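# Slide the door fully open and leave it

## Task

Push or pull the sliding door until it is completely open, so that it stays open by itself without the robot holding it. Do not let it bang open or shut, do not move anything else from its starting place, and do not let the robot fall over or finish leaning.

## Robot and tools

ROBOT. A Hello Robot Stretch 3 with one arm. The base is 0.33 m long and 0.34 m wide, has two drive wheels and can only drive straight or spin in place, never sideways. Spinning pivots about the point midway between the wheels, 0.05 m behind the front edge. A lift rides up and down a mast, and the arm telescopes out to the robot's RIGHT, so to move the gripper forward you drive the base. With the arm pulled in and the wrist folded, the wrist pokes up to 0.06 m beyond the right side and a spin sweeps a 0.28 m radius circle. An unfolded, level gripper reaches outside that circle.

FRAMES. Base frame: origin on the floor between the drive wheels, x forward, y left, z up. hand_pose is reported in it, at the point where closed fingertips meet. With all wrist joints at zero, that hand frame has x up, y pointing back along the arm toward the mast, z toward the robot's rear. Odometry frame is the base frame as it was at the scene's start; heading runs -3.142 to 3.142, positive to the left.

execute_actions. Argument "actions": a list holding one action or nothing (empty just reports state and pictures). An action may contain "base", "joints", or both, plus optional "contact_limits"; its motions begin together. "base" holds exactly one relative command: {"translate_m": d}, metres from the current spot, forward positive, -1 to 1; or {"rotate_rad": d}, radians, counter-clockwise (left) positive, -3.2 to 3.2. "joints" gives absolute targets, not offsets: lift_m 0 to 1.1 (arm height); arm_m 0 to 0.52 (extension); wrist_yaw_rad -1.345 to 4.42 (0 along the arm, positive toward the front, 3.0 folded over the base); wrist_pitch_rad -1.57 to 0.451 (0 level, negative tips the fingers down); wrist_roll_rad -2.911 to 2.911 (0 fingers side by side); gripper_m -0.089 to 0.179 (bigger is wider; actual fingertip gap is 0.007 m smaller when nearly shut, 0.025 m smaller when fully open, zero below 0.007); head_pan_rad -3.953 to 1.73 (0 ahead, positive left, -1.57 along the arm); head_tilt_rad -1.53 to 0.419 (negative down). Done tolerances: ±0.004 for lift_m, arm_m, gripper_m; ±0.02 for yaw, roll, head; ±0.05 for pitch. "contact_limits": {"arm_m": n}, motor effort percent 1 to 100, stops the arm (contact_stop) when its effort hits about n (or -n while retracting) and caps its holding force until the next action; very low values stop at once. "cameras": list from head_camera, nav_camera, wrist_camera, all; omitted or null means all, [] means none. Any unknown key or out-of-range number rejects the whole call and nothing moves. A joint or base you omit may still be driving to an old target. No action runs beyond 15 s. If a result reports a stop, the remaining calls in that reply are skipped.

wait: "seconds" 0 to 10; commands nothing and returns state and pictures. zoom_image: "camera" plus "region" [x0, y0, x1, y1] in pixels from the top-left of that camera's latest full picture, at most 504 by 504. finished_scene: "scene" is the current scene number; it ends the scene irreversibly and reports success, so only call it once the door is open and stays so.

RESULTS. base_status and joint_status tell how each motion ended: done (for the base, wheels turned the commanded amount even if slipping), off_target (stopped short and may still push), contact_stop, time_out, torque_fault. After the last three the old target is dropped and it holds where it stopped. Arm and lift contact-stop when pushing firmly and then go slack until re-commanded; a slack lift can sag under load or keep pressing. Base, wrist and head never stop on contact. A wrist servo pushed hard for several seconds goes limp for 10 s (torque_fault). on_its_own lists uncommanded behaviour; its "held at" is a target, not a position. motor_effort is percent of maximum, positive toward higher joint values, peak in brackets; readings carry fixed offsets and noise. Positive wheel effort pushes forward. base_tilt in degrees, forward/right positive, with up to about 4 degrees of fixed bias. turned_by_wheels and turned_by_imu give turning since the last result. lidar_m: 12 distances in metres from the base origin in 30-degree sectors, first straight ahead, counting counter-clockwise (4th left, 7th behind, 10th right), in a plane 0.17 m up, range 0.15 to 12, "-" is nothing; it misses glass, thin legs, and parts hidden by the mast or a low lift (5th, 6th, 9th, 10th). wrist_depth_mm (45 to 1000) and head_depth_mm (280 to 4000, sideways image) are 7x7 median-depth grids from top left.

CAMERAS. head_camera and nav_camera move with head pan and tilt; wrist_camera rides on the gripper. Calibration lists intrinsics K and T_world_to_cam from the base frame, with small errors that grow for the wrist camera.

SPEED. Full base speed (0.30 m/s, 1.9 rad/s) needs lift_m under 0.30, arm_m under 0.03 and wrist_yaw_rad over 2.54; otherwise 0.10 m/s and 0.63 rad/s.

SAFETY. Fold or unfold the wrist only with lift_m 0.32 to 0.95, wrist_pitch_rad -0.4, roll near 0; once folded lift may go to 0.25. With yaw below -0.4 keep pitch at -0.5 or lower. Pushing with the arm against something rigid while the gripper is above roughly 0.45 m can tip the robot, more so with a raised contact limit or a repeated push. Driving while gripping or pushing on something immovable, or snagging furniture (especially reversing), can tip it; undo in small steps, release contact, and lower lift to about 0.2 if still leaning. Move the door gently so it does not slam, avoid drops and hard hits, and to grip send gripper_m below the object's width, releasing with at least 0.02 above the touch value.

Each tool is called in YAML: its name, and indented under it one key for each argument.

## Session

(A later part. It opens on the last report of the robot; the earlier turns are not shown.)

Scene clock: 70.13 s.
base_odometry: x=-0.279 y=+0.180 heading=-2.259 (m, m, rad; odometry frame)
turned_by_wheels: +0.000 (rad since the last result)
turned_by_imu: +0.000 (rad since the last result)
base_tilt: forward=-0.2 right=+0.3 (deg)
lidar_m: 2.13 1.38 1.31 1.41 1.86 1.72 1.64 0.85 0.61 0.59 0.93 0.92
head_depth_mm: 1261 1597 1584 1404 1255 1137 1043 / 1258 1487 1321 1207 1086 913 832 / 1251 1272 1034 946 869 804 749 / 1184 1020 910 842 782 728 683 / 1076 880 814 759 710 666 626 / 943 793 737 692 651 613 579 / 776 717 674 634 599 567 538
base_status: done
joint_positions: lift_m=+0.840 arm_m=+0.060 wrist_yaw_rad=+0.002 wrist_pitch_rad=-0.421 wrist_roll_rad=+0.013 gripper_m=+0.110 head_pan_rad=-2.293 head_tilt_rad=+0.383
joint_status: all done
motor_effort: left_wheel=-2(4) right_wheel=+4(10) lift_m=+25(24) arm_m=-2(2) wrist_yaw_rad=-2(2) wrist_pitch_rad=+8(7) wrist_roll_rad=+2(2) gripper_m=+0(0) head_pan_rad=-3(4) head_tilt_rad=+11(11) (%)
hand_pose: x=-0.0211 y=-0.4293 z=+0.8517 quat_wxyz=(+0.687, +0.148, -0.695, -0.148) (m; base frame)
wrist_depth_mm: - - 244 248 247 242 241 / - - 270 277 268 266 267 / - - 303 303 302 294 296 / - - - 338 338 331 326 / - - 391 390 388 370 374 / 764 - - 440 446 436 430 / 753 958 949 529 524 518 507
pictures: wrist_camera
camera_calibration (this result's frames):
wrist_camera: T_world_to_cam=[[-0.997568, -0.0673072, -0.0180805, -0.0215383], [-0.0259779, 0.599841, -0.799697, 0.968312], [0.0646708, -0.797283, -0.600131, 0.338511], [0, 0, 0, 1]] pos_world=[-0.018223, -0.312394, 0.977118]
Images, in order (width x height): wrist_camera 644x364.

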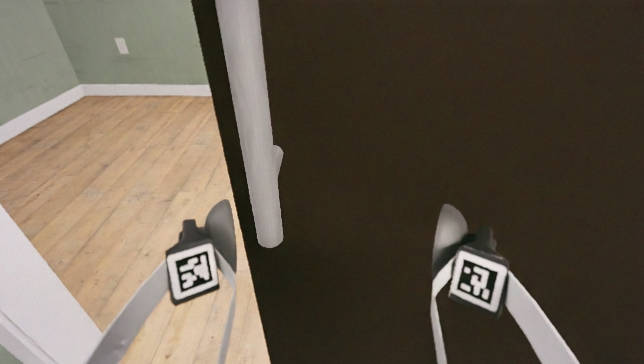

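execute_actions:
  actions:
    - {"base":{"translate_m":0.055}}
  cameras: []

execute_actions:
  actions:
    - {"joints":{"arm_m":0.185}}
  cameras: []

execute_actions:
  actions:
    - {"base":{"translate_m":-0.24},"joints":{"gripper_m":0.05}}

Scene clock: 79.73 s.
base_odometry: x=-0.314 y=+0.137 heading=-2.260 (m, m, rad; odometry frame)
turned_by_wheels: +0.000 (rad since the last result)
turned_by_imu: -0.001 (rad since the last result)
base_tilt: forward=-0.1 right=+0.3 (deg)
lidar_m: 2.07 2.01 1.28 1.41 1.90 1.78 1.70 0.85 0.61 0.59 0.88 0.90
head_depth_mm: 1266 1599 1590 1402 1255 1137 1040 / 1265 1473 1317 1090 979 895 830 / 1252 1263 1034 943 867 802 749 / 1178 1008 912 840 780 728 682 / 1074 883 814 759 708 664 627 / 945 789 737 690 648 611 578 / 776 717 673 633 597 566 537
base_status: done
joint_positions: lift_m=+0.840 arm_m=+0.060 wrist_yaw_rad=+0.002 wrist_pitch_rad=-0.421 wrist_roll_rad=+0.013 gripper_m=+0.110 head_pan_rad=-2.293 head_tilt_rad=+0.383
joint_status: not commanded
motor_effort: left_wheel=-2(3) right_wheel=+5(10) lift_m=+25(25) arm_m=-2(2) wrist_yaw_rad=-1(2) wrist_pitch_rad=+7(7) wrist_roll_rad=+2(2) gripper_m=+1(0) head_pan_rad=-3(3) head_tilt_rad=+11(11) (%)
hand_pose: x=-0.0211 y=-0.4293 z=+0.8517 quat_wxyz=(+0.687, +0.148, -0.695, -0.149) (m; base frame)
wrist_depth_mm: - - - 239 246 244 242 / - - - 265 270 267 264 / - - - 295 300 296 289 / - - - 330 333 335 326 / - - - 382 380 368 371 / 707 - - 453 439 431 427 / 748 948 969 545 517 515 500
pictures: none
No camera images: the call's "cameras" was empty. Leave "cameras" out to get every camera's image.

Scene clock: 81.90 s.
base_odometry: x=-0.314 y=+0.137 heading=-2.260 (m, m, rad; odometry frame)
turned_by_wheels: +0.000 (rad since the last result)
turned_by_imu: +0.000 (rad since the last result)
base_tilt: forward=-0.1 right=+0.3 (deg)
lidar_m: 2.07 2.01 1.28 1.41 1.90 1.77 1.70 0.85 0.61 0.59 0.88 0.90
head_depth_mm: 1270 1597 1578 1403 1253 1138 1041 / 1263 1470 1316 1093 976 897 829 / 1257 1263 1033 944 867 805 748 / 1182 1007 909 842 780 726 682 / 1074 880 813 758 708 664 624 / 944 789 737 688 648 611 578 / 776 714 672 632 597 566 538
base_status: not commanded
joint_positions: lift_m=+0.840 arm_m=+0.185 wrist_yaw_rad=+0.001 wrist_pitch_rad=-0.421 wrist_roll_rad=+0.013 gripper_m=+0.110 head_pan_rad=-2.293 head_tilt_rad=+0.383
joint_status: all done
motor_effort: left_wheel=-2(2) right_wheel=+4(5) lift_m=+25(25) arm_m=+4(4) wrist_yaw_rad=-1(1) wrist_pitch_rad=+7(7) wrist_roll_rad=+2(2) gripper_m=+0(0) head_pan_rad=-4(4) head_tilt_rad=+10(11) (%)
hand_pose: x=-0.0213 y=-0.5537 z=+0.8518 quat_wxyz=(+0.687, +0.147, -0.696, -0.149) (m; base frame)
wrist_depth_mm: - - 137 74 134 133 132 / - - 153 81 147 146 145 / - - 173 91 163 161 160 / - - - 103 183 181 178 / - - 219 118 207 203 203 / - - - 142 242 235 234 / 865 965 921 267 283 283 274
pictures: none
No camera images: the call's "cameras" was empty. Leave "cameras" out to get every camera's image.

Scene clock: 85.63 s.
base_odometry: x=-0.161 y=+0.323 heading=-2.259 (m, m, rad; odometry frame)
turned_by_wheels: +0.000 (rad since the last result)
turned_by_imu: -0.001 (rad since the last result)
base_tilt: forward=-0.1 right=+0.3 (deg)
lidar_m: 2.31 1.46 1.40 1.42 1.74 1.52 1.46 0.84 0.61 0.59 3.00 1.06
head_depth_mm: 1258 1595 1608 1412 1261 1148 1048 / 1260 1478 1339 1194 983 903 831 / 1255 1278 1042 952 873 806 752 / 1186 1025 917 845 783 732 685 / 1079 884 821 761 712 667 628 / 952 796 741 695 652 613 581 / 778 721 676 635 600 568 540
base_status: done
joint_positions: lift_m=+0.840 arm_m=+0.185 wrist_yaw_rad=+0.021 wrist_pitch_rad=-0.417 wrist_roll_rad=+0.015 gripper_m=+0.050 head_pan_rad=-2.295 head_tilt_rad=+0.384
joint_status: all done
on_its_own: wrist_yaw_rad is at rest, and its effort (-20) is outside its rest range (-12 to +12)
motor_effort: left_wheel=+4(25) right_wheel=-11(64) lift_m=+25(24) arm_m=+1(4) wrist_yaw_rad=-20(85) wrist_pitch_rad=+6(7) wrist_roll_rad=+2(2) gripper_m=-5(86) head_pan_rad=-2(3) head_tilt_rad=+10(9) (%)
hand_pose: x=-0.0168 y=-0.5544 z=+0.8527 quat_wxyz=(+0.688, +0.153, -0.695, -0.141) (m; base frame)
wrist_depth_mm: - - 134 79 134 132 131 / - - 149 87 147 145 143 / - - 169 95 163 160 158 / - - 197 107 182 179 175 / - - - 122 202 202 198 / - - - 143 247 230 227 / 977 - 982 266 285 271 267
pictures: head_camera (sideways: a quarter turn clockwise sets it upright), nav_camera (sideways: a quarter turn counterclockwise sets it upright), wrist_camera
camera_calibration (this result's frames):
head_camera: T_world_to_cam=[[-0.221666, -0.275501, -0.935395, 1.24379], [0.723847, -0.689243, 0.0314679, -0.045657], [-0.653384, -0.670107, 0.352202, -0.495706], [0, 0, 0, 1]] pos_world=[-0.0151322, -0.0209803, 1.33946]
nav_camera: T_world_to_cam=[[0.237981, 0.294138, 0.925661, -1.16578], [-0.744293, 0.66753, -0.0207617, 0.0875719], [-0.624013, -0.684022, 0.377785, -0.523523], [0, 0, 0, 1]] pos_world=[0.0159277, -0.0736577, 1.27871]
wrist_camera: T_world_to_cam=[[-0.996137, -0.0856433, -0.0193816, -0.0347148], [-0.0356155, 0.595823, -0.802326, 1.04412], [0.0802618, -0.798536, -0.596572, 0.235576], [0, 0, 0, 1]] pos_world=[-0.0163018, -0.436965, 0.977587]
Images, in order (width x height): head_camera 896x504, nav_camera 672x504, wrist_camera 644x364.

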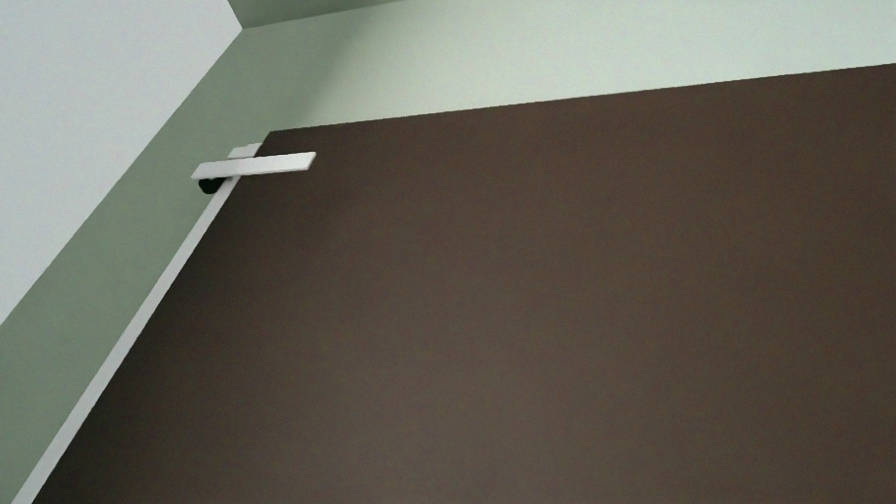

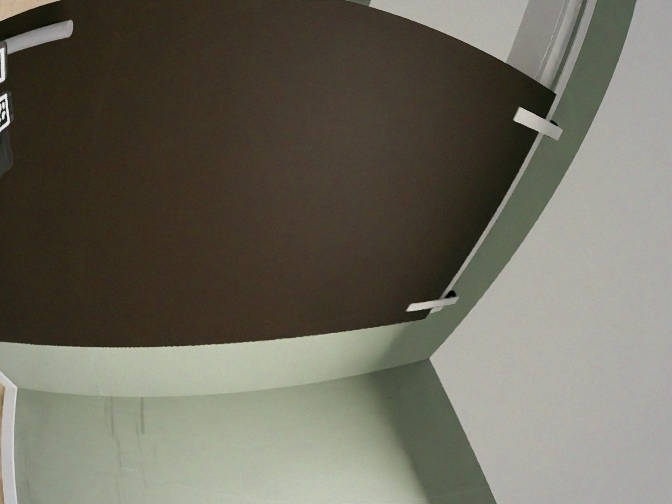

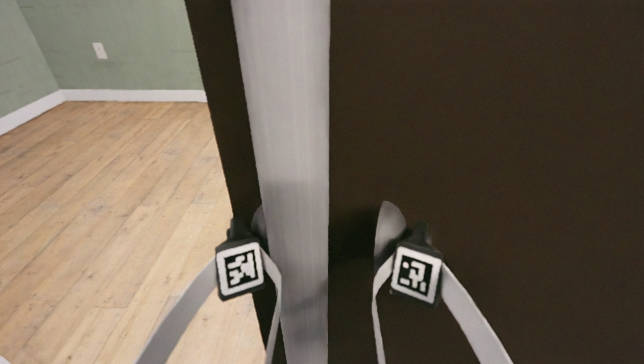

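Nearly at the stop.

execute_actions:
  actions:
    - {"base":{"translate_m":-0.035}}
  cameras: ["head_camera","wrist_camera"]

Scene clock: 90.17 s.
base_odometry: x=-0.139 y=+0.350 heading=-2.258 (m, m, rad; odometry frame)
turned_by_wheels: +0.001 (rad since the last result)
turned_by_imu: +0.000 (rad since the last result)
base_tilt: forward=-0.1 right=+0.3 (deg)
lidar_m: 2.35 1.48 1.42 1.42 1.72 1.48 1.42 0.84 0.61 0.59 3.00 1.09
head_depth_mm: 1263 1594 1597 1410 1264 1141 1047 / 1258 1473 1343 1192 997 904 832 / 1257 1274 1038 947 874 808 749 / 1184 1024 914 843 784 731 683 / 1080 885 818 761 710 666 628 / 952 793 740 693 652 613 581 / 779 722 676 636 600 568 539
base_status: done
joint_positions: lift_m=+0.840 arm_m=+0.185 wrist_yaw_rad=+0.049 wrist_pitch_rad=-0.413 wrist_roll_rad=+0.016 gripper_m=+0.050 head_pan_rad=-2.295 head_tilt_rad=+0.384
joint_status: not commanded
on_its_own: right_wheel is at rest, and its effort (-29) is outside its rest range (-18 to +18); wrist_yaw_rad is at rest, and its effort (-46) is outside its rest range (-12 to +12)
motor_effort: left_wheel=+11(17) right_wheel=-29(44) lift_m=+25(25) arm_m=+1(1) wrist_yaw_rad=-46(61) wrist_pitch_rad=+5(6) wrist_roll_rad=+1(2) gripper_m=-11(16) head_pan_rad=-3(2) head_tilt_rad=+10(10) (%)
hand_pose: x=-0.0105 y=-0.5547 z=+0.8536 quat_wxyz=(+0.690, +0.161, -0.693, -0.130) (m; base frame)
wrist_depth_mm: - - 77 134 134 130 128 / - - 86 146 146 143 139 / - - 165 159 161 157 154 / - - 195 175 180 174 171 / - - 206 199 199 195 190 / - - - 229 244 223 218 / 963 979 948 263 277 261 253
pictures: head_camera (sideways: a quarter turn clockwise sets it upright), wrist_camera
camera_calibration (this result's frames):
head_camera: T_world_to_cam=[[-0.221666, -0.275501, -0.935395, 1.24379], [0.723847, -0.689243, 0.0314679, -0.045657], [-0.653384, -0.670107, 0.352202, -0.495706], [0, 0, 0, 1]] pos_world=[-0.0151322, -0.0209803, 1.33946]
wrist_camera: T_world_to_cam=[[-0.993341, -0.113412, -0.020271, -0.0429812], [-0.0511134, 0.591513, -0.804673, 1.04469], [0.10325, -0.798279, -0.593372, 0.232985], [0, 0, 0, 1]] pos_world=[-0.0133532, -0.436834, 0.978008]
Images, in order (width x height): head_camera 896x504, wrist_camera 644x364.

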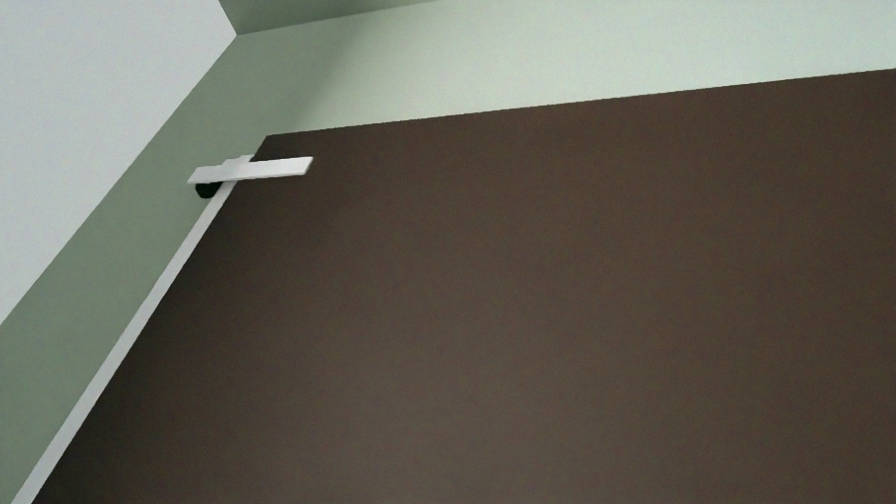

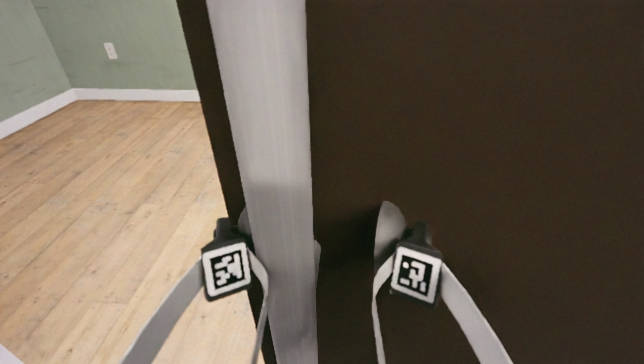

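execute_actions:
  actions:
    - {"base":{"translate_m":-0.035}}
  cameras: ["head_camera","wrist_camera"]

execute_actions:
  actions:
    - {"base":{"translate_m":0.02},"joints":{"gripper_m":0.11,"head_pan_rad":-1.3,"head_tilt_rad":-0.5}}
  cameras: ["nav_camera","wrist_camera"]

Scene clock: 98.23 s.
base_odometry: x=-0.117 y=+0.377 heading=-2.258 (m, m, rad; odometry frame)
turned_by_wheels: +0.001 (rad since the last result)
turned_by_imu: +0.000 (rad since the last result)
base_tilt: forward=-0.1 right=+0.3 (deg)
lidar_m: 2.39 1.50 1.44 1.42 1.72 1.45 1.39 0.84 0.61 0.59 3.02 1.12
head_depth_mm: 1269 1585 1569 1410 1258 1141 1048 / 1260 1479 1344 1207 1088 910 830 / 1257 1290 1038 948 871 806 748 / 1184 1021 914 843 784 728 684 / 1081 886 816 760 710 668 627 / 948 795 739 692 651 613 580 / 778 720 676 635 599 567 538
base_status: done
joint_positions: lift_m=+0.840 arm_m=+0.185 wrist_yaw_rad=+0.250 wrist_pitch_rad=-0.399 wrist_roll_rad=+0.017 gripper_m=+0.050 head_pan_rad=-2.295 head_tilt_rad=+0.384
joint_status: not commanded
on_its_own: wrist_yaw_rad is held at +0.228, not at your +0.000, by its stall guard, which is not easing now; right_wheel is at rest, and its effort (-24) is outside its rest range (-18 to +18); wrist_yaw_rad is at rest, and its effort (-21) is outside its rest range (-12 to +12)
motor_effort: left_wheel=+8(30) right_wheel=-24(61) lift_m=+24(25) arm_m=-2(2) wrist_yaw_rad=-21(80) wrist_pitch_rad=+0(5) wrist_roll_rad=+1(1) gripper_m=-8(21) head_pan_rad=-3(3) head_tilt_rad=+10(10) (%)
hand_pose: x=+0.0346 y=-0.5500 z=+0.8568 quat_wxyz=(+0.700, +0.225, -0.676, -0.055) (m; base frame)
wrist_depth_mm: - - - 86 133 124 117 / - - - 94 145 135 125 / - - - 104 159 146 136 / - - - 116 175 160 147 / - - - 133 191 178 161 / 891 - - 153 230 196 178 / 888 - 978 268 255 221 201
pictures: head_camera (sideways: a quarter turn clockwise sets it upright), wrist_camera
camera_calibration (this result's frames):
head_camera: T_world_to_cam=[[-0.222156, -0.275639, -0.935238, 1.24359], [0.723318, -0.689797, 0.0314843, -0.0456752], [-0.653803, -0.66948, 0.352617, -0.496244], [0, 0, 0, 1]] pos_world=[-0.0151375, -0.0209512, 1.33947]
wrist_camera: T_world_to_cam=[[-0.950781, -0.309166, -0.020785, -0.106287], [-0.16389, 0.558672, -0.813035, 1.03978], [0.262975, -0.769612, -0.581843, 0.234357], [0, 0, 0, 1]] pos_world=[0.00772421, -0.433395, 0.979531]
Images, in order (width x height): head_camera 896x504, wrist_camera 644x364.

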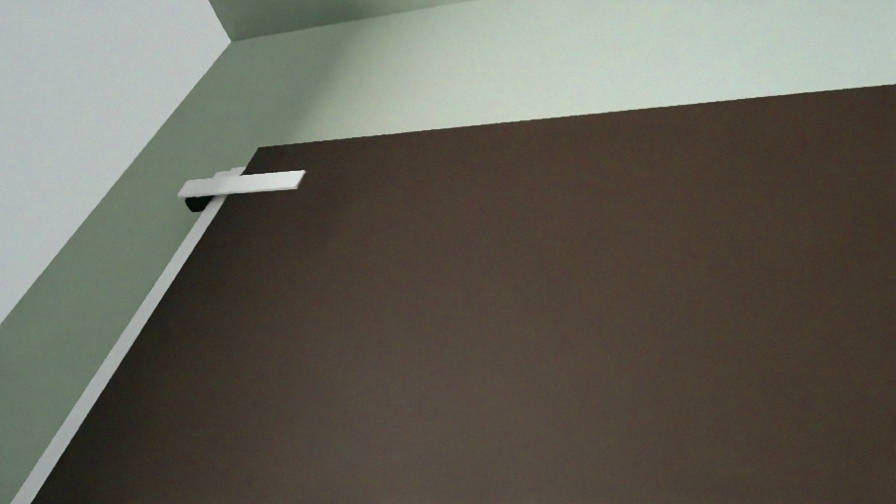

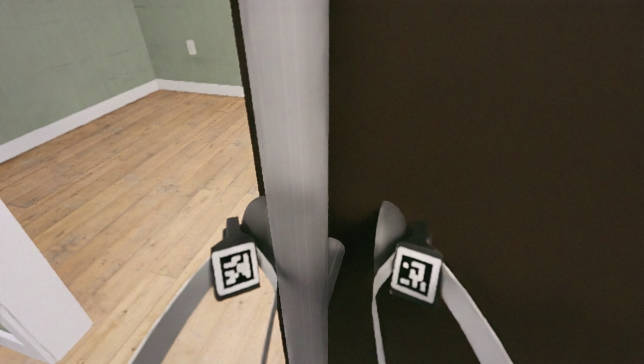

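Scene clock: 100.13 s.
base_odometry: x=-0.130 y=+0.361 heading=-2.258 (m, m, rad; odometry frame)
turned_by_wheels: +0.000 (rad since the last result)
turned_by_imu: -0.001 (rad since the last result)
base_tilt: forward=-0.2 right=+0.4 (deg)
lidar_m: 2.36 1.49 1.43 1.42 1.71 1.46 1.41 0.85 0.62 0.59 3.01 1.10
head_depth_mm: 457 495 541 594 645 - 863 / 465 506 553 590 643 - 889 / 2521 2701 2968 656 696 818 934 / 2578 2856 3112 2672 1995 1601 1327 / 2642 2877 3163 2677 1994 1601 1325 / 2700 2932 3245 2680 1997 1598 1322 / 2746 3010 3336 2671 1994 1595 1321
base_status: done
joint_positions: lift_m=+0.840 arm_m=+0.185 wrist_yaw_rad=+0.229 wrist_pitch_rad=-0.416 wrist_roll_rad=+0.017 gripper_m=+0.110 head_pan_rad=-1.307 head_tilt_rad=-0.494
joint_status: all done
on_its_own: wrist_yaw_rad is held at +0.228, not at your +0.000, by its stall guard, which is not easing now
motor_effort: left_wheel=+0(14) right_wheel=+2(19) lift_m=+25(25) arm_m=-2(2) wrist_yaw_rad=-2(21) wrist_pitch_rad=+6(6) wrist_roll_rad=+1(1) gripper_m=+1(80) head_pan_rad=+4(45) head_tilt_rad=-4(54) (%)
hand_pose: x=+0.0296 y=-0.5491 z=+0.8529 quat_wxyz=(+0.698, +0.224, -0.676, -0.068) (m; base frame)
wrist_depth_mm: - - - 80 133 127 118 / - - - 89 146 137 129 / - - - 99 162 150 139 / - - - 112 180 165 152 / - - - 130 205 181 168 / 908 - - 156 233 199 187 / 923 967 969 267 265 240 211
pictures: nav_camera (sideways: a quarter turn counterclockwise sets it upright), wrist_camera
camera_calibration (this result's frames):
nav_camera: T_world_to_cam=[[0.106672, -0.45852, 0.882259, -1.10737], [-0.970586, -0.240632, -0.00770756, 0.0719398], [0.215834, -0.855486, -0.470702, 0.575933], [0, 0, 0, 1]] pos_world=[0.0636434, 0.00226266, 1.24863]
wrist_camera: T_world_to_cam=[[-0.957088, -0.28897, -0.0218688, -0.0986898], [-0.155385, 0.575413, -0.802967, 1.03564], [0.244617, -0.765112, -0.595623, 0.248939], [0, 0, 0, 1]] pos_world=[0.00557342, -0.433972, 0.977699]
Images, in order (width x height): nav_camera 672x504, wrist_camera 644x364.

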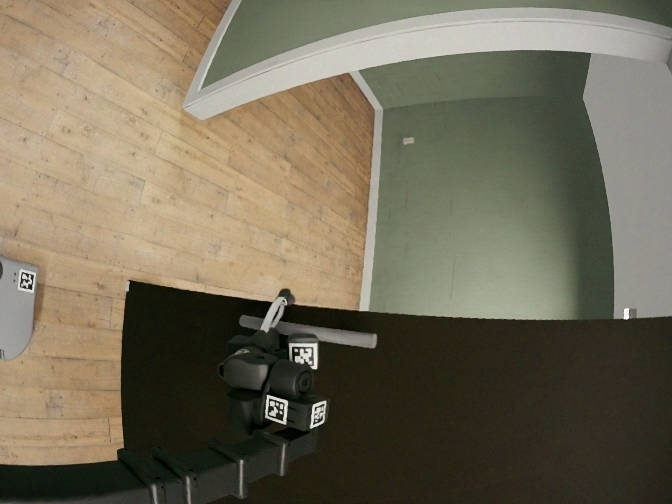

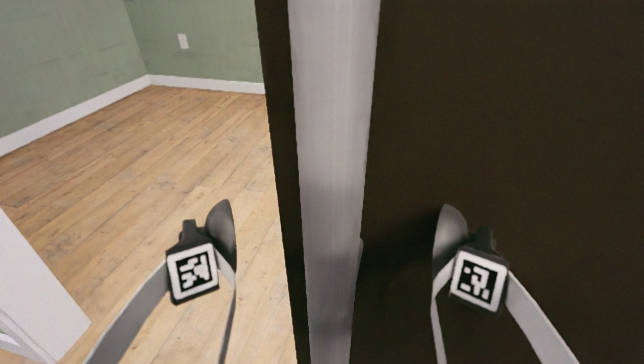

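At the stop and released.

finished_scene:
  scene: 1

The scene is finished: the task was done.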